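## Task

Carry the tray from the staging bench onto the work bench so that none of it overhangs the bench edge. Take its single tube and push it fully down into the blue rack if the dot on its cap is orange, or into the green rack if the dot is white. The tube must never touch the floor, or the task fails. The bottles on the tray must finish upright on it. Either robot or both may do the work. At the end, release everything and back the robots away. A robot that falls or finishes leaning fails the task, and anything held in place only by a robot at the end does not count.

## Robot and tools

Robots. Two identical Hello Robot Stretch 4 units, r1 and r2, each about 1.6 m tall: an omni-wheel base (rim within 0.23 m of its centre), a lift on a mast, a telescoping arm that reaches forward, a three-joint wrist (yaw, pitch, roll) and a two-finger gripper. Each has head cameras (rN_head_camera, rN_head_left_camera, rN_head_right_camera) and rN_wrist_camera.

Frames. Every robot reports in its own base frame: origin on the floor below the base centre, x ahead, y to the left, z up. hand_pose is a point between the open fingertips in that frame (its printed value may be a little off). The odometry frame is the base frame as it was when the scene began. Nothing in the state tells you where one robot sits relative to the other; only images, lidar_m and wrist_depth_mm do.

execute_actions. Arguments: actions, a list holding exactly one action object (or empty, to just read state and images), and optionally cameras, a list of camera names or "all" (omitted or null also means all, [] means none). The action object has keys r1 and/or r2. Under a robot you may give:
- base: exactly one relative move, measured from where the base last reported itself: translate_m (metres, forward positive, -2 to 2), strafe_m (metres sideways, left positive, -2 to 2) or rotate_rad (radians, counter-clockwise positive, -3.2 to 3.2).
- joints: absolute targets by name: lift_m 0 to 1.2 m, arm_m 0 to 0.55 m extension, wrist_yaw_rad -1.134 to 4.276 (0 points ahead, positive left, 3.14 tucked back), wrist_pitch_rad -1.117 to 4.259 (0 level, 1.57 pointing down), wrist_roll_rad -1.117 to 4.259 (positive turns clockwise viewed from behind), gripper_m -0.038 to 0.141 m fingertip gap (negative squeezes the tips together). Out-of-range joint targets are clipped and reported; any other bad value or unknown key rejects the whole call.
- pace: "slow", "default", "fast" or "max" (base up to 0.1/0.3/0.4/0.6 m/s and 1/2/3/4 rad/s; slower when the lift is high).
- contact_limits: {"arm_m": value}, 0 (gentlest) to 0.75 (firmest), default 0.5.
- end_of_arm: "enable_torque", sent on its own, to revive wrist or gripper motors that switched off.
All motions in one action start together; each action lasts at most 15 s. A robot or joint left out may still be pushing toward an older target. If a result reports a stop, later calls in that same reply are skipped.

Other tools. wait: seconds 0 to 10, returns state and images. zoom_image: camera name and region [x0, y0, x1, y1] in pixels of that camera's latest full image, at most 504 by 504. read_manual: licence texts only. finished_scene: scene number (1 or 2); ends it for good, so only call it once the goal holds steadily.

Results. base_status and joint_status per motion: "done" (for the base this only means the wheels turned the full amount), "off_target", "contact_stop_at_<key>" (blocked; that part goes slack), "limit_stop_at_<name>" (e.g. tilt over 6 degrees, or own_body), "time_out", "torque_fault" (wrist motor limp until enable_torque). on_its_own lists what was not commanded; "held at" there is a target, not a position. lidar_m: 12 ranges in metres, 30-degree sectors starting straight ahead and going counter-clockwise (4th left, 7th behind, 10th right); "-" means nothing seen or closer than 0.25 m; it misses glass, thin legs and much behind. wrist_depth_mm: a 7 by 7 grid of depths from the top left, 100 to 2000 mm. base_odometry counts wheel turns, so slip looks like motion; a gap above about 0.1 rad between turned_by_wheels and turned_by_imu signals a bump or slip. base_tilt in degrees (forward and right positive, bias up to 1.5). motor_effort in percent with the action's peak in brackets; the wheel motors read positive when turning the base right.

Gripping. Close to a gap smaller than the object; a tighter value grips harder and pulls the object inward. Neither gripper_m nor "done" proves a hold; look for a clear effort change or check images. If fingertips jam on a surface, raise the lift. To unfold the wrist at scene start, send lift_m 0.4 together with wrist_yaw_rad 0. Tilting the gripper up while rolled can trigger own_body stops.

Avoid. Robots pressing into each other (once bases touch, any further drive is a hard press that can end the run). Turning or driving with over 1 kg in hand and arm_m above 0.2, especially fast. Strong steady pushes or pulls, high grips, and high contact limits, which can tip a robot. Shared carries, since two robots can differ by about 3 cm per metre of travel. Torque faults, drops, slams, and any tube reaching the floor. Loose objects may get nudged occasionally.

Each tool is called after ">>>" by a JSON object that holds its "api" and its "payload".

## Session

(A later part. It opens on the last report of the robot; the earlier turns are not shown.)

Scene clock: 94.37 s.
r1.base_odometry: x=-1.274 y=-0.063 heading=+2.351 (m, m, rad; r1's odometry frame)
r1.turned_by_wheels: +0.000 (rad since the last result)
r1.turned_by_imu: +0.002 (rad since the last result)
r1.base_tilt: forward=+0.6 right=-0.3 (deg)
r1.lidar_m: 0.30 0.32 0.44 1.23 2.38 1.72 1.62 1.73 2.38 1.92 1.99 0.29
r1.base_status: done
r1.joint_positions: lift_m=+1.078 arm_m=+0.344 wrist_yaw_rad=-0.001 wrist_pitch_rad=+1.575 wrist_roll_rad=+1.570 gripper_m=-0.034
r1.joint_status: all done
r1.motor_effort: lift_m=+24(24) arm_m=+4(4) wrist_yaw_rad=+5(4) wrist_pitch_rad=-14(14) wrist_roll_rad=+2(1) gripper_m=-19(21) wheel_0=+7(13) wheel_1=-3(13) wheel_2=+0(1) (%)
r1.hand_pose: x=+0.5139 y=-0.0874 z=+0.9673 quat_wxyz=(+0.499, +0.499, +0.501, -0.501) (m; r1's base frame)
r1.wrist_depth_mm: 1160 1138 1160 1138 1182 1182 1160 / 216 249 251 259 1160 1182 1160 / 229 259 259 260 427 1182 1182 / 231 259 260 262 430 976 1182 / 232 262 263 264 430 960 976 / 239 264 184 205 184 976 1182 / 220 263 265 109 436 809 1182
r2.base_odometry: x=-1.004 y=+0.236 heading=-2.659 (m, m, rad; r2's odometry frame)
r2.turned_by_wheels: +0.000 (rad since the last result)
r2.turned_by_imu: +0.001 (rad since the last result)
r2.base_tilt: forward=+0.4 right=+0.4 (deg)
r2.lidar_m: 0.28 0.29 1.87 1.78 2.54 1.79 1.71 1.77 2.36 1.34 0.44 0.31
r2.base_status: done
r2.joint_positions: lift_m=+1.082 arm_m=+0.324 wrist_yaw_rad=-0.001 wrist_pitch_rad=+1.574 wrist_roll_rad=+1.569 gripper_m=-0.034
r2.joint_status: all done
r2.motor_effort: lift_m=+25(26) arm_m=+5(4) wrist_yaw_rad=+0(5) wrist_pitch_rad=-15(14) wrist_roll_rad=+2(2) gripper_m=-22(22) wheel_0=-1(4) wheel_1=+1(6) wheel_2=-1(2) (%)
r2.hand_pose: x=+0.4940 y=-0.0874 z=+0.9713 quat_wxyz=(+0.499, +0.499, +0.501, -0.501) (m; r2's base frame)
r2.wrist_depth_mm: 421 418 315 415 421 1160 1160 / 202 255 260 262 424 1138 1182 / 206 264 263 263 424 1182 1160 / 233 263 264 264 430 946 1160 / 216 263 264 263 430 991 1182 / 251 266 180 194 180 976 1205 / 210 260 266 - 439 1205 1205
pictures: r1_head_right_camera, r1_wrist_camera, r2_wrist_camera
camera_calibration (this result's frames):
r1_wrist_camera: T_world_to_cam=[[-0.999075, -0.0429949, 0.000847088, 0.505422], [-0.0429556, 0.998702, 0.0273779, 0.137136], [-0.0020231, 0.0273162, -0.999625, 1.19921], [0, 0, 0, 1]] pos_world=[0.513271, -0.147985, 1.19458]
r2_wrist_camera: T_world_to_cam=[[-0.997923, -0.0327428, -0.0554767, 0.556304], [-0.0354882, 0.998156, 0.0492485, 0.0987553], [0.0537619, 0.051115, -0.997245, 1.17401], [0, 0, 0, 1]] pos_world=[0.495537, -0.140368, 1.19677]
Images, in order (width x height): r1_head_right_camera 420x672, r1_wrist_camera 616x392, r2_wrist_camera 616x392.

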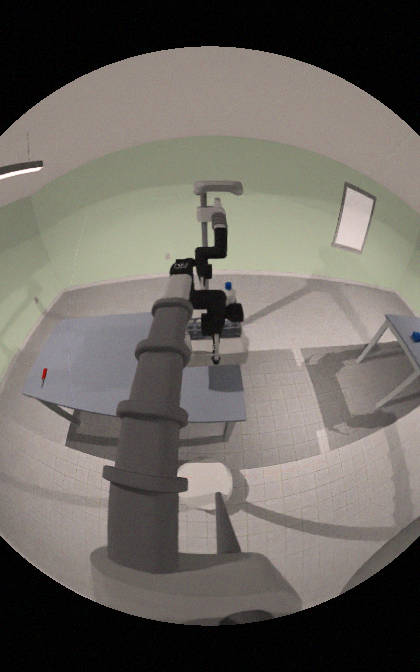

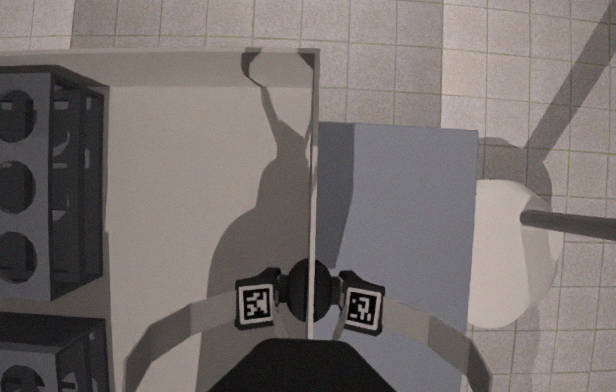

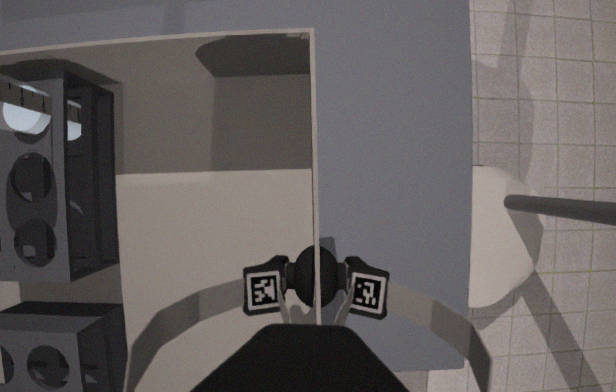

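>>> {"api": "execute_actions", "payload": {"actions": [{"r1":{"base":{"strafe_m":-0.6},"pace":"slow"},"r2":{"base":{"strafe_m":0.6},"joints":{"arm_m":0.304},"pace":"slow"}}], "cameras": []}}

>>> {"api": "execute_actions", "payload": {"actions": [{"r1":{"base":{"strafe_m":-0.5},"pace":"slow"},"r2":{"base":{"strafe_m":0.5},"joints":{"arm_m":0.292},"pace":"slow"}}], "cameras": ["r2_head_left_camera","r1_head_right_camera"]}}

Scene clock: 108.67 s.
r1.base_odometry: x=-0.848 y=+0.360 heading=+2.352 (m, m, rad; r1's odometry frame)
r1.turned_by_wheels: +0.000 (rad since the last result)
r1.turned_by_imu: +0.002 (rad since the last result)
r1.base_tilt: forward=+0.6 right=-0.4 (deg)
r1.lidar_m: 0.49 0.50 0.45 1.23 2.37 1.71 1.63 1.71 2.36 1.35 1.35 0.53
r1.base_status: done
r1.joint_positions: lift_m=+1.078 arm_m=+0.344 wrist_yaw_rad=-0.001 wrist_pitch_rad=+1.572 wrist_roll_rad=+1.570 gripper_m=-0.034
r1.joint_status: not commanded
r1.motor_effort: lift_m=+24(24) arm_m=+3(4) wrist_yaw_rad=+1(5) wrist_pitch_rad=-6(14) wrist_roll_rad=+2(1) gripper_m=-20(20) wheel_0=+6(11) wheel_1=-5(7) wheel_2=+0(0) (%)
r1.hand_pose: x=+0.5148 y=-0.0874 z=+0.9673 quat_wxyz=(+0.500, +0.499, +0.501, -0.500) (m; r1's base frame)
r1.wrist_depth_mm: 1160 1160 1182 1138 1182 1182 1160 / 214 250 250 259 1160 1182 1160 / 229 260 258 260 1160 1160 1182 / 233 262 260 263 1182 960 1205 / 233 262 264 264 1182 976 991 / 253 263 185 201 185 960 1182 / 217 265 265 109 1182 1160 1182
r2.base_odometry: x=-0.725 y=-0.295 heading=-2.659 (m, m, rad; r2's odometry frame)
r2.turned_by_wheels: +0.000 (rad since the last result)
r2.turned_by_imu: +0.000 (rad since the last result)
r2.base_tilt: forward=+0.4 right=+0.3 (deg)
r2.lidar_m: 0.44 3.11 1.20 1.20 2.49 1.82 1.73 1.78 2.40 1.27 0.58 0.51
r2.base_status: done
r2.joint_positions: lift_m=+1.082 arm_m=+0.305 wrist_yaw_rad=+0.000 wrist_pitch_rad=+1.572 wrist_roll_rad=+1.569 gripper_m=-0.034
r2.joint_status: all done
r2.motor_effort: lift_m=+24(25) arm_m=-4(5) wrist_yaw_rad=-1(7) wrist_pitch_rad=-7(14) wrist_roll_rad=+2(2) gripper_m=-22(22) wheel_0=-2(7) wheel_1=+1(4) wheel_2=-1(1) (%)
r2.hand_pose: x=+0.4754 y=-0.0874 z=+0.9713 quat_wxyz=(+0.500, +0.499, +0.501, -0.500) (m; r2's base frame)
r2.wrist_depth_mm: 1160 788 676 1138 1160 1138 1160 / 206 257 262 262 1182 1160 1182 / 224 263 263 263 1160 1182 1160 / 234 264 264 264 1182 960 1182 / 208 264 266 263 1042 976 1182 / 246 266 180 195 180 1182 1205 / 224 241 267 - 1205 1229 1182
pictures: none
No camera images: the call's "cameras" was empty. Leave "cameras" out to get every camera's image.

Scene clock: 114.80 s.
r1.base_odometry: x=-0.493 y=+0.711 heading=+2.352 (m, m, rad; r1's odometry frame)
r1.turned_by_wheels: +0.000 (rad since the last result)
r1.turned_by_imu: +0.001 (rad since the last result)
r1.base_tilt: forward=+0.6 right=-0.2 (deg)
r1.lidar_m: 0.48 1.24 0.93 1.21 2.37 1.72 1.65 1.73 2.34 1.44 0.85 0.52
r1.base_status: done
r1.joint_positions: lift_m=+1.078 arm_m=+0.344 wrist_yaw_rad=+0.000 wrist_pitch_rad=+1.571 wrist_roll_rad=+1.570 gripper_m=-0.034
r1.joint_status: not commanded
r1.motor_effort: lift_m=+24(24) arm_m=+4(4) wrist_yaw_rad=+1(3) wrist_pitch_rad=-3(8) wrist_roll_rad=+2(1) gripper_m=-18(19) wheel_0=+7(8) wheel_1=-4(10) wheel_2=+0(1) (%)
r1.hand_pose: x=+0.5152 y=-0.0874 z=+0.9673 quat_wxyz=(+0.500, +0.500, +0.500, -0.500) (m; r1's base frame)
r1.wrist_depth_mm: 1160 1138 1160 1138 1160 1138 1160 / 216 253 252 262 1138 1160 1160 / 229 260 259 262 1138 1182 1182 / 233 262 263 263 1182 946 1160 / 234 263 264 264 1182 991 960 / 252 264 183 205 183 976 1160 / 229 265 266 109 1205 1182 1182
r2.base_odometry: x=-0.493 y=-0.738 heading=-2.659 (m, m, rad; r2's odometry frame)
r2.turned_by_wheels: +0.000 (rad since the last result)
r2.turned_by_imu: +0.001 (rad since the last result)
r2.base_tilt: forward=+0.4 right=+0.3 (deg)
r2.lidar_m: 0.43 0.96 0.70 0.89 2.52 1.84 1.73 1.82 2.41 1.13 1.05 0.46
r2.base_status: done
r2.joint_positions: lift_m=+1.082 arm_m=+0.293 wrist_yaw_rad=+0.001 wrist_pitch_rad=+1.571 wrist_roll_rad=+1.569 gripper_m=-0.034
r2.joint_status: all done
r2.motor_effort: lift_m=+25(25) arm_m=-4(5) wrist_yaw_rad=+0(6) wrist_pitch_rad=-4(7) wrist_roll_rad=+2(2) gripper_m=-23(24) wheel_0=-1(4) wheel_1=+1(4) wheel_2=+0(1) (%)
r2.hand_pose: x=+0.4638 y=-0.0874 z=+0.9713 quat_wxyz=(+0.501, +0.499, +0.501, -0.499) (m; r2's base frame)
r2.wrist_depth_mm: 1160 683 691 1160 1138 1160 1160 / 208 257 262 262 1118 1160 1160 / 224 264 260 263 1160 1182 1160 / 235 264 264 265 1182 960 1160 / 208 265 264 264 976 946 1160 / 245 266 179 195 180 1182 1205 / 238 244 268 - 1205 1229 1160
pictures: r1_head_right_camera, r2_head_left_camera
Images, in order (width x height): r1_head_right_camera 420x672, r2_head_left_camera 420x672.

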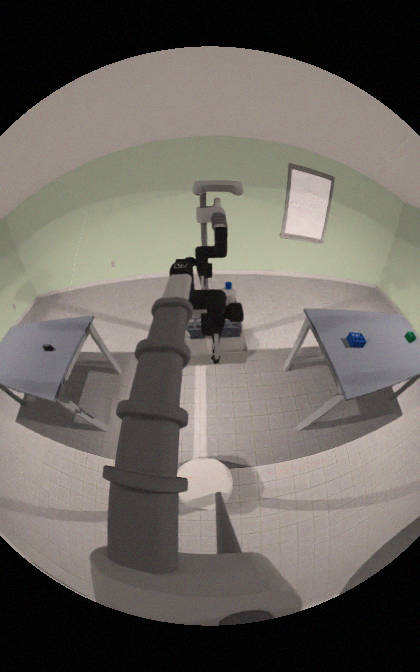

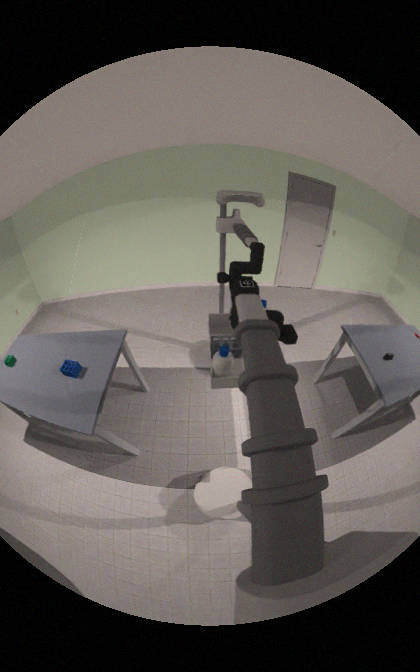

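>>> {"api": "execute_actions", "payload": {"actions": [{"r2":{"base":{"translate_m":-0.025},"joints":{"arm_m":0.317},"pace":"slow"}}], "cameras": []}}

>>> {"api": "execute_actions", "payload": {"actions": [{"r2":{"base":{"translate_m":-0.025},"joints":{"arm_m":0.34},"pace":"slow"}}], "cameras": []}}

>>> {"api": "execute_actions", "payload": {"actions": [{"r1":{"base":{"strafe_m":-0.6},"pace":"slow"},"r2":{"base":{"strafe_m":0.6},"joints":{"arm_m":0.328},"pace":"slow"}}], "cameras": ["r2_head_left_camera","r1_head_right_camera"]}}

Scene clock: 124.23 s.
r1.base_odometry: x=-0.493 y=+0.711 heading=+2.352 (m, m, rad; r1's odometry frame)
r1.turned_by_wheels: +0.000 (rad since the last result)
r1.turned_by_imu: +0.002 (rad since the last result)
r1.base_tilt: forward=+0.6 right=-0.2 (deg)
r1.lidar_m: 0.48 1.27 0.93 1.23 2.38 1.72 1.62 1.74 2.35 1.44 0.88 0.53
r1.base_status: not commanded
r1.joint_positions: lift_m=+1.078 arm_m=+0.344 wrist_yaw_rad=+0.000 wrist_pitch_rad=+1.571 wrist_roll_rad=+1.570 gripper_m=-0.034
r1.joint_status: not commanded
r1.motor_effort: lift_m=+24(24) arm_m=+4(4) wrist_yaw_rad=+0(0) wrist_pitch_rad=-2(4) wrist_roll_rad=+0(0) gripper_m=-18(17) wheel_0=+7(7) wheel_1=-4(4) wheel_2=+0(0) (%)
r1.hand_pose: x=+0.5153 y=-0.0874 z=+0.9673 quat_wxyz=(+0.500, +0.500, +0.500, -0.500) (m; r1's base frame)
r1.wrist_depth_mm: 1138 1160 1160 1138 1138 1182 1138 / 216 253 252 260 1160 1160 1160 / 231 259 262 260 1182 1182 1182 / 232 263 262 263 1160 976 1160 / 234 264 264 264 1205 976 976 / 252 265 184 204 185 976 1205 / 229 265 266 109 1160 1160 1182
r2.base_odometry: x=-0.471 y=-0.727 heading=-2.659 (m, m, rad; r2's odometry frame)
r2.turned_by_wheels: +0.000 (rad since the last result)
r2.turned_by_imu: -0.001 (rad since the last result)
r2.base_tilt: forward=+0.4 right=+0.3 (deg)
r2.lidar_m: 0.46 0.99 0.70 0.95 2.50 1.83 1.72 1.77 2.38 1.21 1.03 0.51
r2.base_status: done
r2.joint_positions: lift_m=+1.082 arm_m=+0.316 wrist_yaw_rad=+0.001 wrist_pitch_rad=+1.570 wrist_roll_rad=+1.569 gripper_m=-0.034
r2.joint_status: all done
r2.motor_effort: lift_m=+25(25) arm_m=+5(6) wrist_yaw_rad=+0(2) wrist_pitch_rad=-4(4) wrist_roll_rad=+2(2) gripper_m=-23(23) wheel_0=-1(5) wheel_1=-2(5) wheel_2=+2(9) (%)
r2.hand_pose: x=+0.4871 y=-0.0874 z=+0.9713 quat_wxyz=(+0.501, +0.499, +0.501, -0.499) (m; r2's base frame)
r2.wrist_depth_mm: 1160 691 691 1160 1138 1160 1138 / 210 258 262 260 1160 1138 1138 / 224 263 263 263 1182 1182 1160 / 235 264 264 266 1182 976 1182 / 209 265 265 264 1160 960 1182 / 244 266 181 195 180 1182 1182 / 237 244 268 - 1205 1205 1182
pictures: none
No camera images: the call's "cameras" was empty. Leave "cameras" out to get every camera's image.

Scene clock: 125.50 s.
r1.base_odometry: x=-0.493 y=+0.711 heading=+2.352 (m, m, rad; r1's odometry frame)
r1.turned_by_wheels: +0.000 (rad since the last result)
r1.turned_by_imu: +0.000 (rad since the last result)
r1.base_tilt: forward=+0.5 right=-0.1 (deg)
r1.lidar_m: 0.48 1.25 0.93 1.23 2.35 1.70 1.64 1.71 2.32 1.45 0.90 0.53
r1.base_status: not commanded
r1.joint_positions: lift_m=+1.078 arm_m=+0.344 wrist_yaw_rad=+0.000 wrist_pitch_rad=+1.570 wrist_roll_rad=+1.570 gripper_m=-0.034
r1.joint_status: not commanded
r1.motor_effort: lift_m=+24(24) arm_m=+4(3) wrist_yaw_rad=+0(0) wrist_pitch_rad=+0(3) wrist_roll_rad=+2(1) gripper_m=-20(19) wheel_0=+7(7) wheel_1=-4(4) wheel_2=+0(0) (%)
r1.hand_pose: x=+0.5155 y=-0.0874 z=+0.9673 quat_wxyz=(+0.501, +0.500, +0.500, -0.499) (m; r1's base frame)
r1.wrist_depth_mm: 1160 1205 1160 1138 1138 1138 1182 / 216 253 252 260 1160 1160 1160 / 231 262 262 262 1182 1182 1182 / 233 263 264 265 1160 946 1160 / 235 264 263 266 1205 976 976 / 251 265 185 205 186 976 1160 / 237 266 267 109 1182 1182 1182
r2.base_odometry: x=-0.449 y=-0.715 heading=-2.659 (m, m, rad; r2's odometry frame)
r2.turned_by_wheels: +0.000 (rad since the last result)
r2.turned_by_imu: +0.000 (rad since the last result)
r2.base_tilt: forward=+0.4 right=+0.3 (deg)
r2.lidar_m: 0.48 0.97 0.73 1.05 2.50 1.76 1.69 1.75 2.34 1.34 1.06 0.52
r2.base_status: done
r2.joint_positions: lift_m=+1.082 arm_m=+0.339 wrist_yaw_rad=+0.001 wrist_pitch_rad=+1.569 wrist_roll_rad=+1.569 gripper_m=-0.034
r2.joint_status: all done
r2.motor_effort: lift_m=+25(25) arm_m=+4(4) wrist_yaw_rad=+0(1) wrist_pitch_rad=-1(1) wrist_roll_rad=+2(2) gripper_m=-21(22) wheel_0=-1(5) wheel_1=-2(4) wheel_2=+3(6) (%)
r2.hand_pose: x=+0.5105 y=-0.0874 z=+0.9713 quat_wxyz=(+0.501, +0.500, +0.500, -0.499) (m; r2's base frame)
r2.wrist_depth_mm: 1160 683 691 1138 1160 1138 1138 / 209 257 262 262 1138 1160 1160 / 224 263 262 264 1160 1182 1160 / 235 264 264 264 1182 991 1160 / 235 266 264 263 1182 976 1182 / 244 266 181 196 180 1205 1160 / 239 244 266 - 1205 1182 1229
pictures: none
No camera images: the call's "cameras" was empty. Leave "cameras" out to get every camera's image.

Scene clock: 132.63 s.
r1.base_odometry: x=-0.067 y=+1.134 heading=+2.352 (m, m, rad; r1's odometry frame)
r1.turned_by_wheels: +0.000 (rad since the last result)
r1.turned_by_imu: +0.002 (rad since the last result)
r1.base_tilt: forward=+0.5 right=-0.4 (deg)
r1.lidar_m: 0.49 3.18 1.51 1.49 2.36 1.73 1.63 1.72 2.30 1.47 0.49 0.39
r1.base_status: done
r1.joint_positions: lift_m=+1.078 arm_m=+0.344 wrist_yaw_rad=+0.000 wrist_pitch_rad=+1.570 wrist_roll_rad=+1.570 gripper_m=-0.034
r1.joint_status: not commanded
r1.motor_effort: lift_m=+24(24) arm_m=+3(4) wrist_yaw_rad=-2(6) wrist_pitch_rad=+1(14) wrist_roll_rad=+1(1) gripper_m=-16(18) wheel_0=+6(10) wheel_1=-4(10) wheel_2=+1(1) (%)
r1.hand_pose: x=+0.5158 y=-0.0874 z=+0.9673 quat_wxyz=(+0.501, +0.500, +0.500, -0.499) (m; r1's base frame)
r1.wrist_depth_mm: 421 427 421 424 427 1160 1205 / 218 255 253 259 427 1160 1138 / 232 260 262 260 427 1160 1182 / 233 263 263 264 1182 976 1160 / 234 264 264 265 1160 960 991 / 253 264 184 204 185 991 1182 / 238 266 267 109 1182 1182 1182
r2.base_odometry: x=-0.171 y=-1.247 heading=-2.659 (m, m, rad; r2's odometry frame)
r2.turned_by_wheels: +0.000 (rad since the last result)
r2.turned_by_imu: +0.001 (rad since the last result)
r2.base_tilt: forward=+0.4 right=+0.3 (deg)
r2.lidar_m: 0.31 0.29 0.39 1.03 2.52 1.77 1.70 1.76 2.37 1.67 1.68 0.51
r2.base_status: done
r2.joint_positions: lift_m=+1.082 arm_m=+0.329 wrist_yaw_rad=+0.001 wrist_pitch_rad=+1.569 wrist_roll_rad=+1.569 gripper_m=-0.034
r2.joint_status: all done
r2.motor_effort: lift_m=+24(25) arm_m=-5(7) wrist_yaw_rad=-3(8) wrist_pitch_rad=+1(13) wrist_roll_rad=+2(2) gripper_m=-23(23) wheel_0=-1(8) wheel_1=+0(5) wheel_2=+2(2) (%)
r2.hand_pose: x=+0.5005 y=-0.0874 z=+0.9713 quat_wxyz=(+0.501, +0.500, +0.500, -0.499) (m; r2's base frame)
r2.wrist_depth_mm: 1182 683 683 1160 1160 1138 1138 / 209 257 262 260 1138 1160 1118 / 230 263 263 263 1160 1205 1182 / 236 263 264 264 1205 976 1160 / 210 265 265 264 1182 976 1182 / 242 267 181 196 180 1182 1160 / 238 244 268 - 436 809 1205
pictures: r1_head_right_camera, r2_head_left_camera
Images, in order (width x height): r1_head_right_camera 420x672, r2_head_left_camera 420x672.

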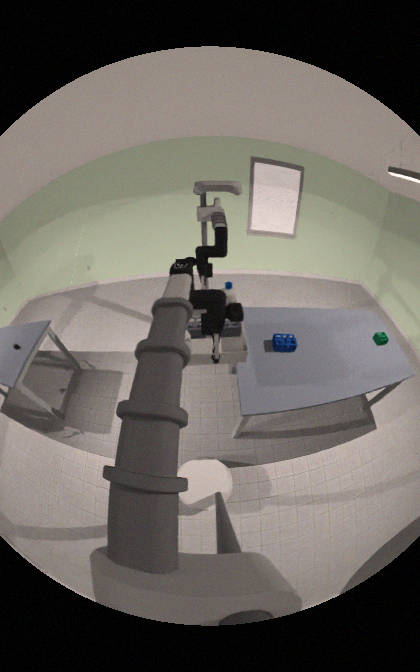

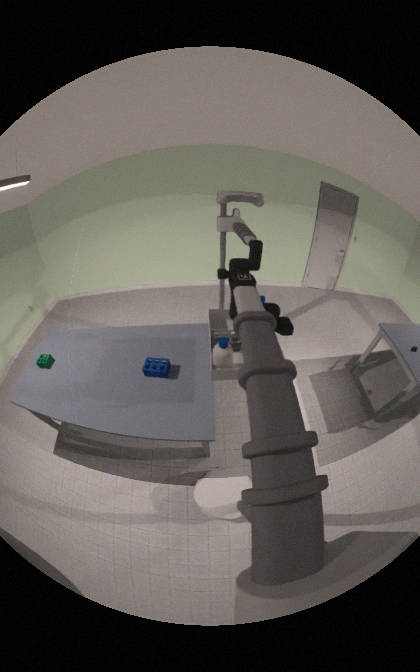

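>>> {"api": "execute_actions", "payload": {"actions": [{"r1":{"base":{"strafe_m":-0.75},"pace":"slow"},"r2":{"base":{"strafe_m":0.75},"joints":{"arm_m":0.314},"pace":"slow"}}], "cameras": ["r2_head_left_camera","r1_head_left_camera","r1_head_camera"]}}

Scene clock: 146.70 s.
r1.base_odometry: x=+0.465 y=+1.662 heading=+2.352 (m, m, rad; r1's odometry frame)
r1.turned_by_wheels: +0.000 (rad since the last result)
r1.turned_by_imu: +0.004 (rad since the last result)
r1.base_tilt: forward=+0.7 right=-0.2 (deg)
r1.lidar_m: 0.31 0.35 0.45 2.23 2.34 1.71 1.62 1.70 2.30 3.00 0.50 0.35
r1.base_status: done
r1.joint_positions: lift_m=+1.078 arm_m=+0.345 wrist_yaw_rad=+0.001 wrist_pitch_rad=+1.568 wrist_roll_rad=+1.570 gripper_m=-0.034
r1.joint_status: not commanded
r1.motor_effort: lift_m=+24(24) arm_m=+3(3) wrist_yaw_rad=-3(8) wrist_pitch_rad=+6(18) wrist_roll_rad=+0(1) gripper_m=-18(18) wheel_0=+6(11) wheel_1=-5(9) wheel_2=+2(3) (%)
r1.hand_pose: x=+0.5164 y=-0.0874 z=+0.9673 quat_wxyz=(+0.501, +0.500, +0.500, -0.499) (m; r1's base frame)
r1.wrist_depth_mm: 424 424 427 427 427 1160 1138 / 206 258 254 259 424 1160 1138 / 231 262 262 263 427 1182 1182 / 233 262 263 263 424 960 1182 / 235 264 264 264 427 976 960 / 253 264 183 205 185 960 1160 / 237 266 267 109 430 1160 1182
r2.base_odometry: x=+0.177 y=-1.911 heading=-2.659 (m, m, rad; r2's odometry frame)
r2.turned_by_wheels: +0.000 (rad since the last result)
r2.turned_by_imu: +0.001 (rad since the last result)
r2.base_tilt: forward=+0.4 right=+0.3 (deg)
r2.lidar_m: 0.25 0.27 0.36 2.83 2.56 1.81 1.74 1.79 2.41 2.37 0.37 0.26
r2.base_status: done
r2.joint_positions: lift_m=+1.082 arm_m=+0.315 wrist_yaw_rad=+0.002 wrist_pitch_rad=+1.567 wrist_roll_rad=+1.569 gripper_m=-0.034
r2.joint_status: all done
r2.motor_effort: lift_m=+24(25) arm_m=-6(8) wrist_yaw_rad=-4(7) wrist_pitch_rad=+6(16) wrist_roll_rad=+2(2) gripper_m=-24(23) wheel_0=-3(7) wheel_1=+1(5) wheel_2=+2(4) (%)
r2.hand_pose: x=+0.4871 y=-0.0874 z=+0.9713 quat_wxyz=(+0.502, +0.500, +0.500, -0.498) (m; r2's base frame)
r2.wrist_depth_mm: 202 293 293 421 418 421 1160 / 216 255 263 262 421 424 1160 / 231 265 263 263 424 424 1138 / 234 265 265 264 430 427 1160 / 236 265 265 265 424 430 1182 / 237 266 181 192 178 433 1160 / 239 255 267 - 439 809 1205
pictures: r1_head_camera, r1_head_left_camera, r2_head_left_camera
Images, in order (width x height): r1_head_camera 420x560, r1_head_left_camera 420x672, r2_head_left_camera 420x672.

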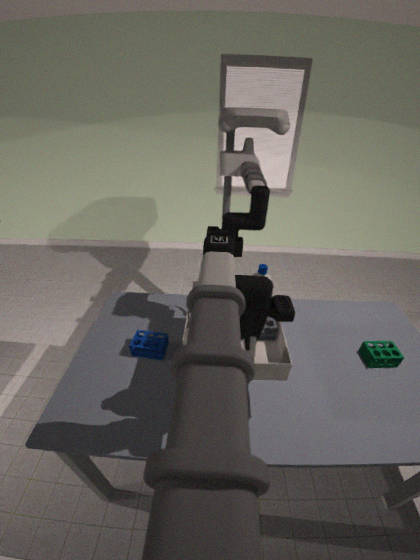

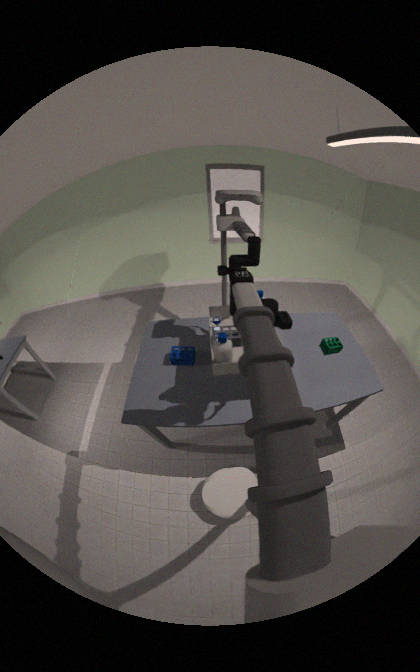

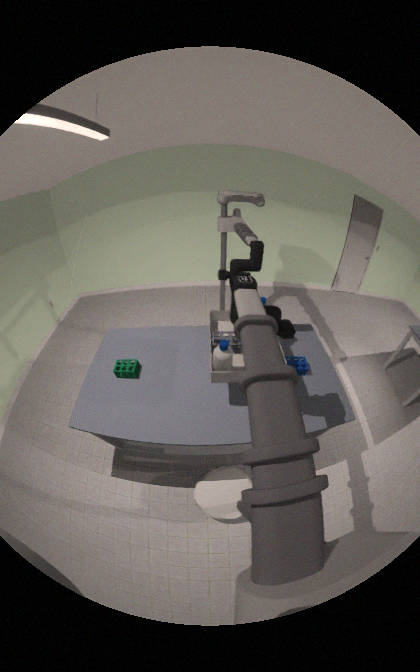

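Same height table. Lower with small extra shift.

>>> {"api": "execute_actions", "payload": {"actions": [{"r1":{"base":{"strafe_m":-0.06},"joints":{"lift_m":0.926},"pace":"slow"},"r2":{"base":{"strafe_m":0.06},"joints":{"lift_m":0.93,"arm_m":0.318},"pace":"slow"}}], "cameras": []}}

>>> {"api": "execute_actions", "payload": {"actions": [{"r1":{"joints":{"gripper_m":0.04}},"r2":{"joints":{"gripper_m":0.04}}}], "cameras": []}}

>>> {"api": "execute_actions", "payload": {"actions": [{"r1":{"joints":{"lift_m":1.15}},"r2":{"joints":{"lift_m":1.15}}}], "cameras": []}}

>>> {"api": "execute_actions", "payload": {"actions": [{"r1":{"base":{"translate_m":-0.7},"joints":{"arm_m":0}},"r2":{"base":{"strafe_m":-0.06},"joints":{"arm_m":0.44}}}], "cameras": ["r2_wrist_camera","r1_head_camera"]}}

Scene clock: 161.70 s.
r1.base_odometry: x=+0.507 y=+1.704 heading=+2.352 (m, m, rad; r1's odometry frame)
r1.turned_by_wheels: +0.000 (rad since the last result)
r1.turned_by_imu: +0.002 (rad since the last result)
r1.base_tilt: forward=+0.6 right=-0.2 (deg)
r1.lidar_m: 0.31 0.34 0.48 2.29 2.34 1.70 1.63 1.67 2.27 2.91 0.50 0.34
r1.base_status: done
r1.joint_positions: lift_m=+0.926 arm_m=+0.345 wrist_yaw_rad=+0.000 wrist_pitch_rad=+1.569 wrist_roll_rad=+1.570 gripper_m=-0.034
r1.joint_status: all done
r1.motor_effort: lift_m=+20(24) arm_m=+2(3) wrist_yaw_rad=-1(3) wrist_pitch_rad=+1(6) wrist_roll_rad=+1(1) gripper_m=-18(20) wheel_0=+5(11) wheel_1=-5(7) wheel_2=+0(0) (%)
r1.hand_pose: x=+0.5158 y=-0.0874 z=+0.8156 quat_wxyz=(+0.501, +0.500, +0.500, -0.499) (m; r1's base frame)
r1.wrist_depth_mm: 276 276 274 274 274 277 1025 / 220 256 254 260 276 277 1025 / 230 260 259 263 278 277 1025 / 232 263 263 262 278 277 831 / 235 263 263 264 278 278 820 / 253 265 183 203 186 279 831 / 236 266 266 109 282 279 1042
r2.base_odometry: x=+0.205 y=-1.964 heading=-2.659 (m, m, rad; r2's odometry frame)
r2.turned_by_wheels: +0.000 (rad since the last result)
r2.turned_by_imu: -0.001 (rad since the last result)
r2.base_tilt: forward=+0.4 right=+0.4 (deg)
r2.lidar_m: 0.25 0.26 0.36 2.78 2.55 1.76 1.73 1.79 2.40 2.44 0.38 0.28
r2.base_status: done
r2.joint_positions: lift_m=+0.930 arm_m=+0.317 wrist_yaw_rad=+0.001 wrist_pitch_rad=+1.569 wrist_roll_rad=+1.569 gripper_m=-0.034
r2.joint_status: all done
r2.motor_effort: lift_m=+20(26) arm_m=+5(5) wrist_yaw_rad=-4(6) wrist_pitch_rad=+1(5) wrist_roll_rad=+2(1) gripper_m=-23(24) wheel_0=-3(5) wheel_1=+1(5) wheel_2=+0(3) (%)
r2.hand_pose: x=+0.4886 y=-0.0874 z=+0.8197 quat_wxyz=(+0.501, +0.500, +0.500, -0.499) (m; r2's base frame)
r2.wrist_depth_mm: 237 241 243 271 272 270 271 / 215 253 260 260 272 273 272 / 232 263 262 264 276 274 274 / 236 266 265 264 276 278 276 / 236 266 265 264 279 278 278 / 238 266 181 196 180 281 279 / 238 245 267 - 282 282 282
pictures: none
No camera images: the call's "cameras" was empty. Leave "cameras" out to get every camera's image.

Scene clock: 163.17 s.
r1.base_odometry: x=+0.507 y=+1.704 heading=+2.352 (m, m, rad; r1's odometry frame)
r1.turned_by_wheels: +0.000 (rad since the last result)
r1.turned_by_imu: +0.000 (rad since the last result)
r1.base_tilt: forward=+0.6 right=-0.3 (deg)
r1.lidar_m: 0.31 0.34 0.49 2.32 2.39 1.70 1.61 1.69 2.32 2.92 0.48 0.34
r1.base_status: not commanded
r1.joint_positions: lift_m=+0.926 arm_m=+0.345 wrist_yaw_rad=+0.000 wrist_pitch_rad=+1.570 wrist_roll_rad=+1.570 gripper_m=+0.040
r1.joint_status: all done
r1.motor_effort: lift_m=+20(20) arm_m=+3(2) wrist_yaw_rad=-2(1) wrist_pitch_rad=+1(1) wrist_roll_rad=+2(0) gripper_m=-5(18) wheel_0=+6(6) wheel_1=-5(5) wheel_2=+0(0) (%)
r1.hand_pose: x=+0.5158 y=-0.0874 z=+0.8156 quat_wxyz=(+0.501, +0.500, +0.500, -0.499) (m; r1's base frame)
r1.wrist_depth_mm: 278 278 278 276 277 276 1008 / 223 251 250 277 278 277 1025 / 248 277 277 277 278 278 1025 / 248 278 277 277 278 279 809 / 249 278 278 277 279 281 831 / 258 279 195 279 196 282 831 / 224 276 281 109 282 282 1042
r2.base_odometry: x=+0.205 y=-1.964 heading=-2.659 (m, m, rad; r2's odometry frame)
r2.turned_by_wheels: +0.000 (rad since the last result)
r2.turned_by_imu: +0.000 (rad since the last result)
r2.base_tilt: forward=+0.4 right=+0.3 (deg)
r2.lidar_m: 0.25 0.27 0.36 2.79 2.55 1.78 1.73 1.80 2.39 2.44 0.39 0.28
r2.base_status: not commanded
r2.joint_positions: lift_m=+0.930 arm_m=+0.317 wrist_yaw_rad=+0.001 wrist_pitch_rad=+1.569 wrist_roll_rad=+1.570 gripper_m=+0.040
r2.joint_status: all done
r2.motor_effort: lift_m=+20(20) arm_m=+5(5) wrist_yaw_rad=-2(2) wrist_pitch_rad=+0(1) wrist_roll_rad=+0(2) gripper_m=-5(23) wheel_0=-3(3) wheel_1=+1(1) wheel_2=+0(0) (%)
r2.hand_pose: x=+0.4885 y=-0.0874 z=+0.8197 quat_wxyz=(+0.501, +0.500, +0.500, -0.499) (m; r2's base frame)
r2.wrist_depth_mm: 273 274 273 274 273 271 272 / 216 250 272 273 274 274 273 / 218 273 277 277 277 276 274 / 220 274 278 277 279 277 277 / 223 281 279 277 279 281 279 / 236 281 197 278 196 282 282 / 254 258 285 - 285 283 283
pictures: none
No camera images: the call's "cameras" was empty. Leave "cameras" out to get every camera's image.

Scene clock: 165.17 s.
r1.base_odometry: x=+0.507 y=+1.704 heading=+2.352 (m, m, rad; r1's odometry frame)
r1.turned_by_wheels: +0.000 (rad since the last result)
r1.turned_by_imu: +0.001 (rad since the last result)
r1.base_tilt: forward=+0.6 right=-0.2 (deg)
r1.lidar_m: 0.32 0.34 0.50 2.29 2.34 1.68 1.61 1.68 2.33 2.91 0.49 0.33
r1.base_status: not commanded
r1.joint_positions: lift_m=+1.150 arm_m=+0.345 wrist_yaw_rad=+0.000 wrist_pitch_rad=+1.570 wrist_roll_rad=+1.570 gripper_m=+0.040
r1.joint_status: all done
r1.motor_effort: lift_m=+21(21) arm_m=+2(3) wrist_yaw_rad=-1(1) wrist_pitch_rad=+1(1) wrist_roll_rad=+1(1) gripper_m=-2(3) wheel_0=+5(6) wheel_1=-5(5) wheel_2=+0(0) (%)
r1.hand_pose: x=+0.5158 y=-0.0874 z=+1.0396 quat_wxyz=(+0.501, +0.500, +0.500, -0.499) (m; r1's base frame)
r1.wrist_depth_mm: 500 500 496 500 500 1255 1229 / 492 500 500 492 500 1229 1229 / 449 466 492 496 496 1281 1229 / 496 469 500 500 500 1025 1255 / 496 504 504 504 500 1025 1229 / 500 466 194 500 196 1042 1229 / 480 392 455 109 504 1255 1229
r2.base_odometry: x=+0.205 y=-1.964 heading=-2.659 (m, m, rad; r2's odometry frame)
r2.turned_by_wheels: +0.000 (rad since the last result)
r2.turned_by_imu: +0.000 (rad since the last result)
r2.base_tilt: forward=+0.4 right=+0.3 (deg)
r2.lidar_m: 0.25 0.27 0.34 2.77 2.53 1.77 1.73 1.81 2.43 2.47 0.38 0.26
r2.base_status: not commanded
r2.joint_positions: lift_m=+1.150 arm_m=+0.317 wrist_yaw_rad=+0.001 wrist_pitch_rad=+1.570 wrist_roll_rad=+1.570 gripper_m=+0.040
r2.joint_status: all done
r2.motor_effort: lift_m=+22(20) arm_m=+5(5) wrist_yaw_rad=-1(0) wrist_pitch_rad=-1(0) wrist_roll_rad=+0(1) gripper_m=-5(4) wheel_0=-3(3) wheel_1=+1(1) wheel_2=+0(0) (%)
r2.hand_pose: x=+0.4884 y=-0.0874 z=+1.0395 quat_wxyz=(+0.501, +0.500, +0.500, -0.499) (m; r2's base frame)
r2.wrist_depth_mm: 492 488 492 488 488 1205 1205 / 496 492 496 492 484 1229 1229 / 418 436 492 496 496 1229 1229 / 477 488 496 504 492 1025 1229 / 500 496 492 500 500 1025 1255 / 504 477 197 455 196 1281 1255 / 466 480 480 - 504 1281 1229
pictures: none
No camera images: the call's "cameras" was empty. Leave "cameras" out to get every camera's image.

Scene clock: 168.97 s.
r1.base_odometry: x=+1.000 y=+1.207 heading=+2.352 (m, m, rad; r1's odometry frame)
r1.turned_by_wheels: -0.001 (rad since the last result)
r1.turned_by_imu: +0.000 (rad since the last result)
r1.base_tilt: forward=+0.5 right=-0.2 (deg)
r1.lidar_m: 1.03 1.07 2.48 3.91 1.35 0.97 0.93 0.96 1.32 2.94 3.04 1.10
r1.base_status: done
r1.joint_positions: lift_m=+1.150 arm_m=+0.001 wrist_yaw_rad=+0.000 wrist_pitch_rad=+1.570 wrist_roll_rad=+1.570 gripper_m=+0.040
r1.joint_status: all done
r1.motor_effort: lift_m=+21(21) arm_m=-4(5) wrist_yaw_rad=-1(1) wrist_pitch_rad=-1(1) wrist_roll_rad=+0(1) gripper_m=-1(5) wheel_0=-6(6) wheel_1=-5(11) wheel_2=+3(13) (%)
r1.hand_pose: x=+0.1719 y=-0.0874 z=+1.0396 quat_wxyz=(+0.500, +0.500, +0.500, -0.500) (m; r1's base frame)
r1.wrist_depth_mm: 1229 1229 1229 1255 1255 1229 1229 / 1255 1229 1255 1255 1229 1255 1205 / 1255 1205 1255 1255 1229 1229 1229 / 1255 1229 1229 1229 1042 1255 1255 / 1255 1255 1255 1042 1042 1255 355 / 1281 1255 195 1281 195 1255 1255 / 1281 1281 1255 109 1255 1229 1229
r2.base_odometry: x=+0.177 y=-1.911 heading=-2.659 (m, m, rad; r2's odometry frame)
r2.turned_by_wheels: +0.000 (rad since the last result)
r2.turned_by_imu: -0.001 (rad since the last result)
r2.base_tilt: forward=+0.4 right=+0.3 (deg)
r2.lidar_m: 0.25 0.25 0.37 2.81 2.52 1.80 1.73 1.81 2.41 2.39 0.35 0.25
r2.base_status: done
r2.joint_positions: lift_m=+1.150 arm_m=+0.439 wrist_yaw_rad=+0.000 wrist_pitch_rad=+1.570 wrist_roll_rad=+1.570 gripper_m=+0.040
r2.joint_status: all done
r2.motor_effort: lift_m=+22(22) arm_m=+5(6) wrist_yaw_rad=-2(1) wrist_pitch_rad=-1(1) wrist_roll_rad=+0(1) gripper_m=-4(3) wheel_0=+0(10) wheel_1=+1(8) wheel_2=+0(1) (%)
r2.hand_pose: x=+0.6103 y=-0.0874 z=+1.0395 quat_wxyz=(+0.501, +0.500, +0.500, -0.499) (m; r2's base frame)
r2.wrist_depth_mm: 492 484 488 484 492 488 1182 / 492 492 496 492 492 488 866 / 496 496 496 496 496 496 866 / 504 375 492 492 496 496 1042 / 504 500 492 496 496 500 1042 / 504 500 198 504 196 500 1255 / 512 492 508 - 473 508 1281
pictures: r1_head_camera, r2_wrist_camera
camera_calibration (this result's frames):
r2_wrist_camera: T_world_to_cam=[[-0.997658, -0.0328879, -0.0599734, 0.680604], [-0.0358549, 0.998151, 0.0490861, 0.0999129], [0.0582482, 0.0511215, -0.996992, 1.23281], [0, 0, 0, 1]] pos_world=[0.610783, -0.140368, 1.26502]
Images, in order (width x height): r1_head_camera 420x560, r2_wrist_camera 616x392.

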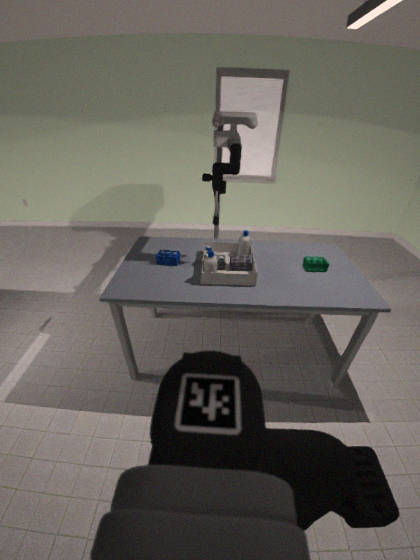

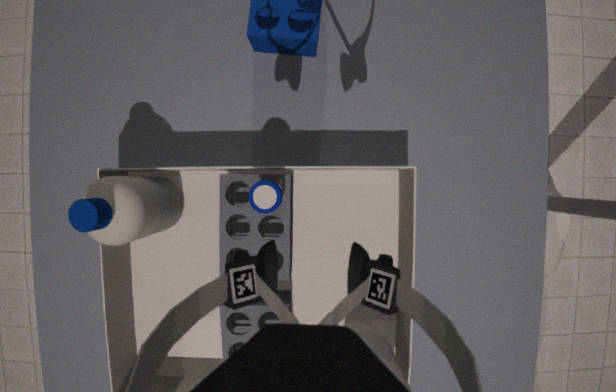

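>>> {"api": "execute_actions", "payload": {"actions": [{"r2":{"base":{"strafe_m":-0.037},"joints":{"arm_m":0.49,"gripper_m":0.06,"lift_m":1.08}}}], "cameras": ["r2_wrist_camera"]}}

Scene clock: 177.57 s.
r1.base_odometry: x=+1.000 y=+1.207 heading=+2.352 (m, m, rad; r1's odometry frame)
r1.turned_by_wheels: +0.000 (rad since the last result)
r1.turned_by_imu: +0.001 (rad since the last result)
r1.base_tilt: forward=+0.5 right=-0.2 (deg)
r1.lidar_m: 1.01 1.04 2.52 3.89 1.38 0.96 0.91 0.93 1.32 2.94 3.06 1.08
r1.base_status: not commanded
r1.joint_positions: lift_m=+1.150 arm_m=+0.001 wrist_yaw_rad=+0.000 wrist_pitch_rad=+1.570 wrist_roll_rad=+1.570 gripper_m=+0.040
r1.joint_status: not commanded
r1.motor_effort: lift_m=+21(21) arm_m=-4(4) wrist_yaw_rad=+0(0) wrist_pitch_rad=-1(1) wrist_roll_rad=+0(0) gripper_m=-5(5) wheel_0=-6(6) wheel_1=-5(5) wheel_2=+3(3) (%)
r1.hand_pose: x=+0.1719 y=-0.0874 z=+1.0396 quat_wxyz=(+0.500, +0.500, +0.500, -0.500) (m; r1's base frame)
r1.wrist_depth_mm: 1255 1229 1229 1255 1255 1255 1255 / 1255 1205 1255 1229 1229 1229 1255 / 1255 1255 1255 1229 1229 1229 1255 / 1229 1229 1229 1255 1042 1255 1255 / 1255 1229 1229 1060 1025 1229 353 / 1255 1255 195 1229 196 1229 1255 / 1255 1255 1255 109 1281 1281 1255
r2.base_odometry: x=+0.160 y=-1.878 heading=-2.659 (m, m, rad; r2's odometry frame)
r2.turned_by_wheels: +0.000 (rad since the last result)
r2.turned_by_imu: -0.001 (rad since the last result)
r2.base_tilt: forward=+0.5 right=+0.3 (deg)
r2.lidar_m: 0.25 0.26 0.37 2.89 2.53 1.78 1.71 1.80 2.41 2.35 0.38 0.27
r2.base_status: done
r2.joint_positions: lift_m=+1.080 arm_m=+0.489 wrist_yaw_rad=+0.000 wrist_pitch_rad=+1.570 wrist_roll_rad=+1.570 gripper_m=+0.060
r2.joint_status: all done
r2.motor_effort: lift_m=+17(21) arm_m=+5(5) wrist_yaw_rad=+0(0) wrist_pitch_rad=-1(1) wrist_roll_rad=+1(0) gripper_m=-3(4) wheel_0=+1(13) wheel_1=+0(6) wheel_2=+0(2) (%)
r2.hand_pose: x=+0.6603 y=-0.0874 z=+0.9699 quat_wxyz=(+0.501, +0.500, +0.500, -0.499) (m; r2's base frame)
r2.wrist_depth_mm: 424 418 421 394 418 415 415 / 424 424 424 427 424 421 418 / 427 430 427 427 424 424 421 / 430 427 430 424 427 424 424 / 433 291 389 368 427 424 430 / 436 377 370 370 196 433 430 / 439 399 436 - 433 433 436
pictures: r2_wrist_camera
camera_calibration (this result's frames):
r2_wrist_camera: T_world_to_cam=[[-0.99766, -0.0328602, -0.0599496, 0.726298], [-0.0358261, 0.998152, 0.0490869, 0.105104], [0.0582258, 0.0511198, -0.996994, 1.1605], [0, 0, 0, 1]] pos_world=[0.660793, -0.140368, 1.1954]
Images, in order (width x height): r2_wrist_camera 616x392.

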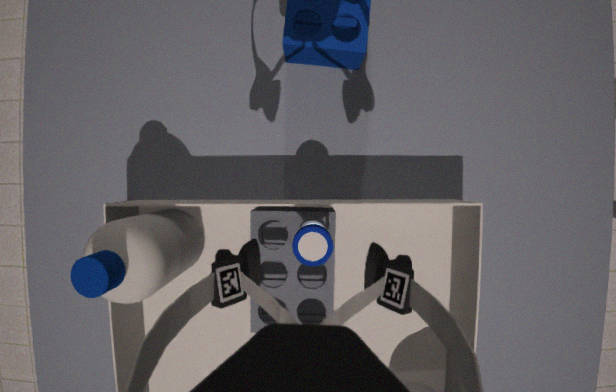

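>>> {"api": "execute_actions", "payload": {"actions": [{"r2":{"joints":{"lift_m":1.015}}}], "cameras": ["r2_wrist_camera"]}}

>>> {"api": "execute_actions", "payload": {"actions": [{"r2":{"joints":{"gripper_m":0.005}}}], "cameras": []}}

>>> {"api": "execute_actions", "payload": {"actions": [{"r2":{"joints":{"lift_m":1.195},"pace":"slow"}}], "cameras": ["r2_wrist_camera","r1_head_camera"]}}

Scene clock: 189.83 s.
r1.base_odometry: x=+1.000 y=+1.207 heading=+2.352 (m, m, rad; r1's odometry frame)
r1.turned_by_wheels: +0.000 (rad since the last result)
r1.turned_by_imu: +0.001 (rad since the last result)
r1.base_tilt: forward=+0.5 right=-0.2 (deg)
r1.lidar_m: 1.01 1.03 2.51 3.90 1.34 0.94 0.91 0.97 1.33 2.94 3.06 1.10
r1.base_status: not commanded
r1.joint_positions: lift_m=+1.150 arm_m=+0.001 wrist_yaw_rad=+0.000 wrist_pitch_rad=+1.570 wrist_roll_rad=+1.570 gripper_m=+0.040
r1.joint_status: not commanded
r1.motor_effort: lift_m=+21(21) arm_m=-5(5) wrist_yaw_rad=+0(1) wrist_pitch_rad=-1(1) wrist_roll_rad=+0(0) gripper_m=-2(3) wheel_0=-6(6) wheel_1=-5(5) wheel_2=+3(3) (%)
r1.hand_pose: x=+0.1719 y=-0.0874 z=+1.0396 quat_wxyz=(+0.500, +0.500, +0.500, -0.500) (m; r1's base frame)
r1.wrist_depth_mm: 1229 1229 1255 1281 1255 1229 1229 / 1229 1255 1229 1229 1205 1229 1229 / 1229 1255 1229 1229 1229 1255 1255 / 1281 1255 1255 1281 1042 1255 1255 / 1229 1281 1255 1025 1025 1255 355 / 1255 1255 194 1281 196 1229 1255 / 1255 1255 1255 109 1229 1255 1255
r2.base_odometry: x=+0.160 y=-1.878 heading=-2.659 (m, m, rad; r2's odometry frame)
r2.turned_by_wheels: +0.000 (rad since the last result)
r2.turned_by_imu: -0.001 (rad since the last result)
r2.base_tilt: forward=+0.4 right=+0.3 (deg)
r2.lidar_m: 0.25 0.26 0.34 2.88 2.53 1.79 1.72 1.80 2.42 2.36 0.38 0.26
r2.base_status: not commanded
r2.joint_positions: lift_m=+1.015 arm_m=+0.489 wrist_yaw_rad=+0.000 wrist_pitch_rad=+1.570 wrist_roll_rad=+1.570 gripper_m=+0.060
r2.joint_status: all done
r2.motor_effort: lift_m=+17(18) arm_m=+5(4) wrist_yaw_rad=+0(0) wrist_pitch_rad=-1(2) wrist_roll_rad=+1(0) gripper_m=-2(2) wheel_0=+1(1) wheel_1=+1(1) wheel_2=+0(0) (%)
r2.hand_pose: x=+0.6603 y=-0.0874 z=+0.9049 quat_wxyz=(+0.501, +0.500, +0.500, -0.499) (m; r2's base frame)
r2.wrist_depth_mm: 357 357 357 338 355 353 353 / 362 364 359 357 357 357 353 / 364 362 364 362 359 359 357 / 366 362 362 364 359 359 362 / 226 266 359 301 362 362 362 / 202 248 306 306 196 342 368 / 373 345 368 - 368 334 366
pictures: r2_wrist_camera
camera_calibration (this result's frames):
r2_wrist_camera: T_world_to_cam=[[-0.99766, -0.0328602, -0.0599498, 0.722405], [-0.035826, 0.998152, 0.0490869, 0.108294], [0.0582259, 0.0511198, -0.996994, 1.0957], [0, 0, 0, 1]] pos_world=[0.660796, -0.140368, 1.13039]
Images, in order (width x height): r2_wrist_camera 616x392.

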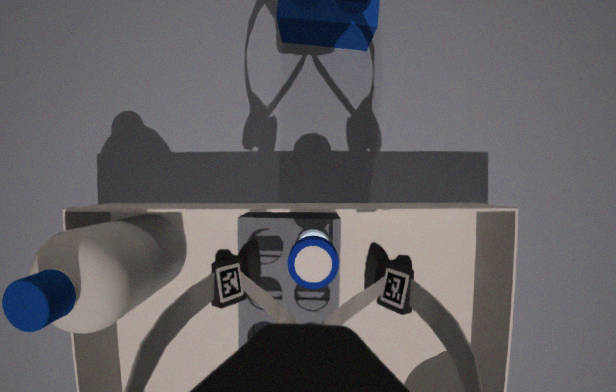

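Scene clock: 191.17 s.
r1.base_odometry: x=+1.000 y=+1.207 heading=+2.352 (m, m, rad; r1's odometry frame)
r1.turned_by_wheels: +0.000 (rad since the last result)
r1.turned_by_imu: +0.000 (rad since the last result)
r1.base_tilt: forward=+0.5 right=-0.2 (deg)
r1.lidar_m: 1.03 1.07 2.48 3.91 1.36 0.97 0.90 0.96 1.35 2.94 3.05 1.09
r1.base_status: not commanded
r1.joint_positions: lift_m=+1.150 arm_m=+0.001 wrist_yaw_rad=+0.000 wrist_pitch_rad=+1.570 wrist_roll_rad=+1.570 gripper_m=+0.040
r1.joint_status: not commanded
r1.motor_effort: lift_m=+21(21) arm_m=-5(4) wrist_yaw_rad=+0(0) wrist_pitch_rad=+0(1) wrist_roll_rad=+1(0) gripper_m=-3(4) wheel_0=-6(6) wheel_1=-5(5) wheel_2=+3(3) (%)
r1.hand_pose: x=+0.1719 y=-0.0874 z=+1.0396 quat_wxyz=(+0.500, +0.500, +0.500, -0.500) (m; r1's base frame)
r1.wrist_depth_mm: 1229 1229 1229 1205 1229 1229 1205 / 1255 1255 1255 1229 1229 1255 1281 / 1229 1281 1229 1229 1229 1255 1255 / 1229 1255 1255 1255 1008 1255 1229 / 1281 1229 1229 1042 1042 1255 353 / 1281 1255 195 1255 196 1229 1255 / 1281 1281 1229 109 1255 1255 1255
r2.base_odometry: x=+0.160 y=-1.878 heading=-2.659 (m, m, rad; r2's odometry frame)
r2.turned_by_wheels: +0.000 (rad since the last result)
r2.turned_by_imu: +0.000 (rad since the last result)
r2.base_tilt: forward=+0.4 right=+0.3 (deg)
r2.lidar_m: 0.25 0.27 0.36 2.88 2.54 1.80 1.71 1.79 2.40 2.34 0.36 0.28
r2.base_status: not commanded
r2.joint_positions: lift_m=+1.015 arm_m=+0.489 wrist_yaw_rad=+0.000 wrist_pitch_rad=+1.570 wrist_roll_rad=+1.570 gripper_m=+0.005
r2.joint_status: all done
r2.motor_effort: lift_m=+17(17) arm_m=+5(5) wrist_yaw_rad=+0(0) wrist_pitch_rad=-2(1) wrist_roll_rad=+0(1) gripper_m=-6(5) wheel_0=+1(1) wheel_1=+1(0) wheel_2=+0(0) (%)
r2.hand_pose: x=+0.6603 y=-0.0874 z=+0.9049 quat_wxyz=(+0.501, +0.500, +0.500, -0.499) (m; r2's base frame)
r2.wrist_depth_mm: 359 359 357 338 355 355 353 / 364 362 359 357 357 357 355 / 366 362 362 362 359 359 359 / 364 364 364 362 362 362 362 / 227 266 362 242 364 364 366 / 202 278 184 191 183 364 368 / 373 347 368 - 366 332 368
pictures: none
No camera images: the call's "cameras" was empty. Leave "cameras" out to get every camera's image.

Scene clock: 193.40 s.
r1.base_odometry: x=+1.000 y=+1.207 heading=+2.352 (m, m, rad; r1's odometry frame)
r1.turned_by_wheels: +0.000 (rad since the last result)
r1.turned_by_imu: +0.001 (rad since the last result)
r1.base_tilt: forward=+0.5 right=-0.3 (deg)
r1.lidar_m: 1.00 1.05 2.49 3.90 1.32 0.97 0.90 0.94 1.32 2.93 3.05 1.08
r1.base_status: not commanded
r1.joint_positions: lift_m=+1.150 arm_m=+0.001 wrist_yaw_rad=+0.000 wrist_pitch_rad=+1.570 wrist_roll_rad=+1.570 gripper_m=+0.040
r1.joint_status: not commanded
r1.motor_effort: lift_m=+21(21) arm_m=-5(4) wrist_yaw_rad=+0(1) wrist_pitch_rad=-1(1) wrist_roll_rad=+1(0) gripper_m=-3(5) wheel_0=-6(6) wheel_1=-5(5) wheel_2=+3(3) (%)
r1.hand_pose: x=+0.1719 y=-0.0874 z=+1.0396 quat_wxyz=(+0.500, +0.500, +0.500, -0.500) (m; r1's base frame)
r1.wrist_depth_mm: 1229 1229 1229 1229 1229 1229 1229 / 1255 1229 1229 1229 1229 1255 1229 / 1255 1229 1255 1229 1182 1255 1229 / 1255 1255 1255 1255 1025 1255 1255 / 1255 1255 1281 1025 1042 1229 353 / 1229 1255 195 1229 196 1255 1255 / 1255 1281 1281 109 1281 1255 1255
r2.base_odometry: x=+0.160 y=-1.878 heading=-2.659 (m, m, rad; r2's odometry frame)
r2.turned_by_wheels: +0.000 (rad since the last result)
r2.turned_by_imu: +0.000 (rad since the last result)
r2.base_tilt: forward=+0.5 right=+0.2 (deg)
r2.lidar_m: 0.25 0.26 0.38 2.89 2.53 1.79 1.72 1.77 2.39 2.36 0.39 0.26
r2.base_status: not commanded
r2.joint_positions: lift_m=+1.195 arm_m=+0.489 wrist_yaw_rad=+0.000 wrist_pitch_rad=+1.570 wrist_roll_rad=+1.570 gripper_m=+0.005
r2.joint_status: all done
r2.motor_effort: lift_m=+22(25) arm_m=+5(5) wrist_yaw_rad=-1(4) wrist_pitch_rad=-2(2) wrist_roll_rad=+1(0) gripper_m=-7(6) wheel_0=+1(1) wheel_1=+0(0) wheel_2=+0(0) (%)
r2.hand_pose: x=+0.6603 y=-0.0874 z=+1.0845 quat_wxyz=(+0.501, +0.500, +0.500, -0.499) (m; r2's base frame)
r2.wrist_depth_mm: 1281 530 535 504 525 535 891 / 1255 539 539 530 535 525 878 / 1281 544 544 539 535 535 1255 / 1308 539 539 539 535 535 1025 / 1281 544 539 421 535 535 1098 / 1366 559 183 191 183 544 931 / 1308 554 549 - 480 549 1308
pictures: r1_head_camera, r2_wrist_camera
camera_calibration (this result's frames):
r2_wrist_camera: T_world_to_cam=[[-0.99766, -0.0328602, -0.0599496, 0.733174], [-0.035826, 0.998152, 0.0490869, 0.0994777], [0.0582258, 0.0511198, -0.996994, 1.27477], [0, 0, 0, 1]] pos_world=[0.660798, -0.140368, 1.31001]
Images, in order (width x height): r1_head_camera 420x560, r2_wrist_camera 616x392.

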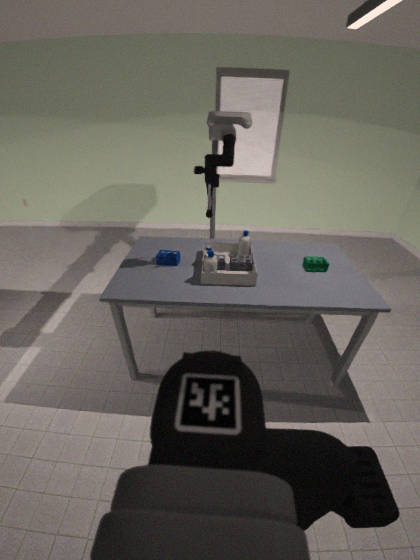

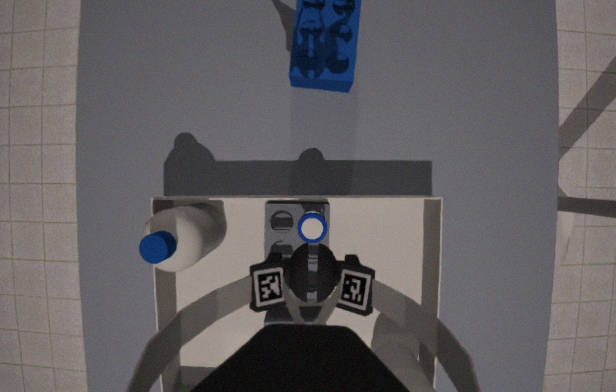

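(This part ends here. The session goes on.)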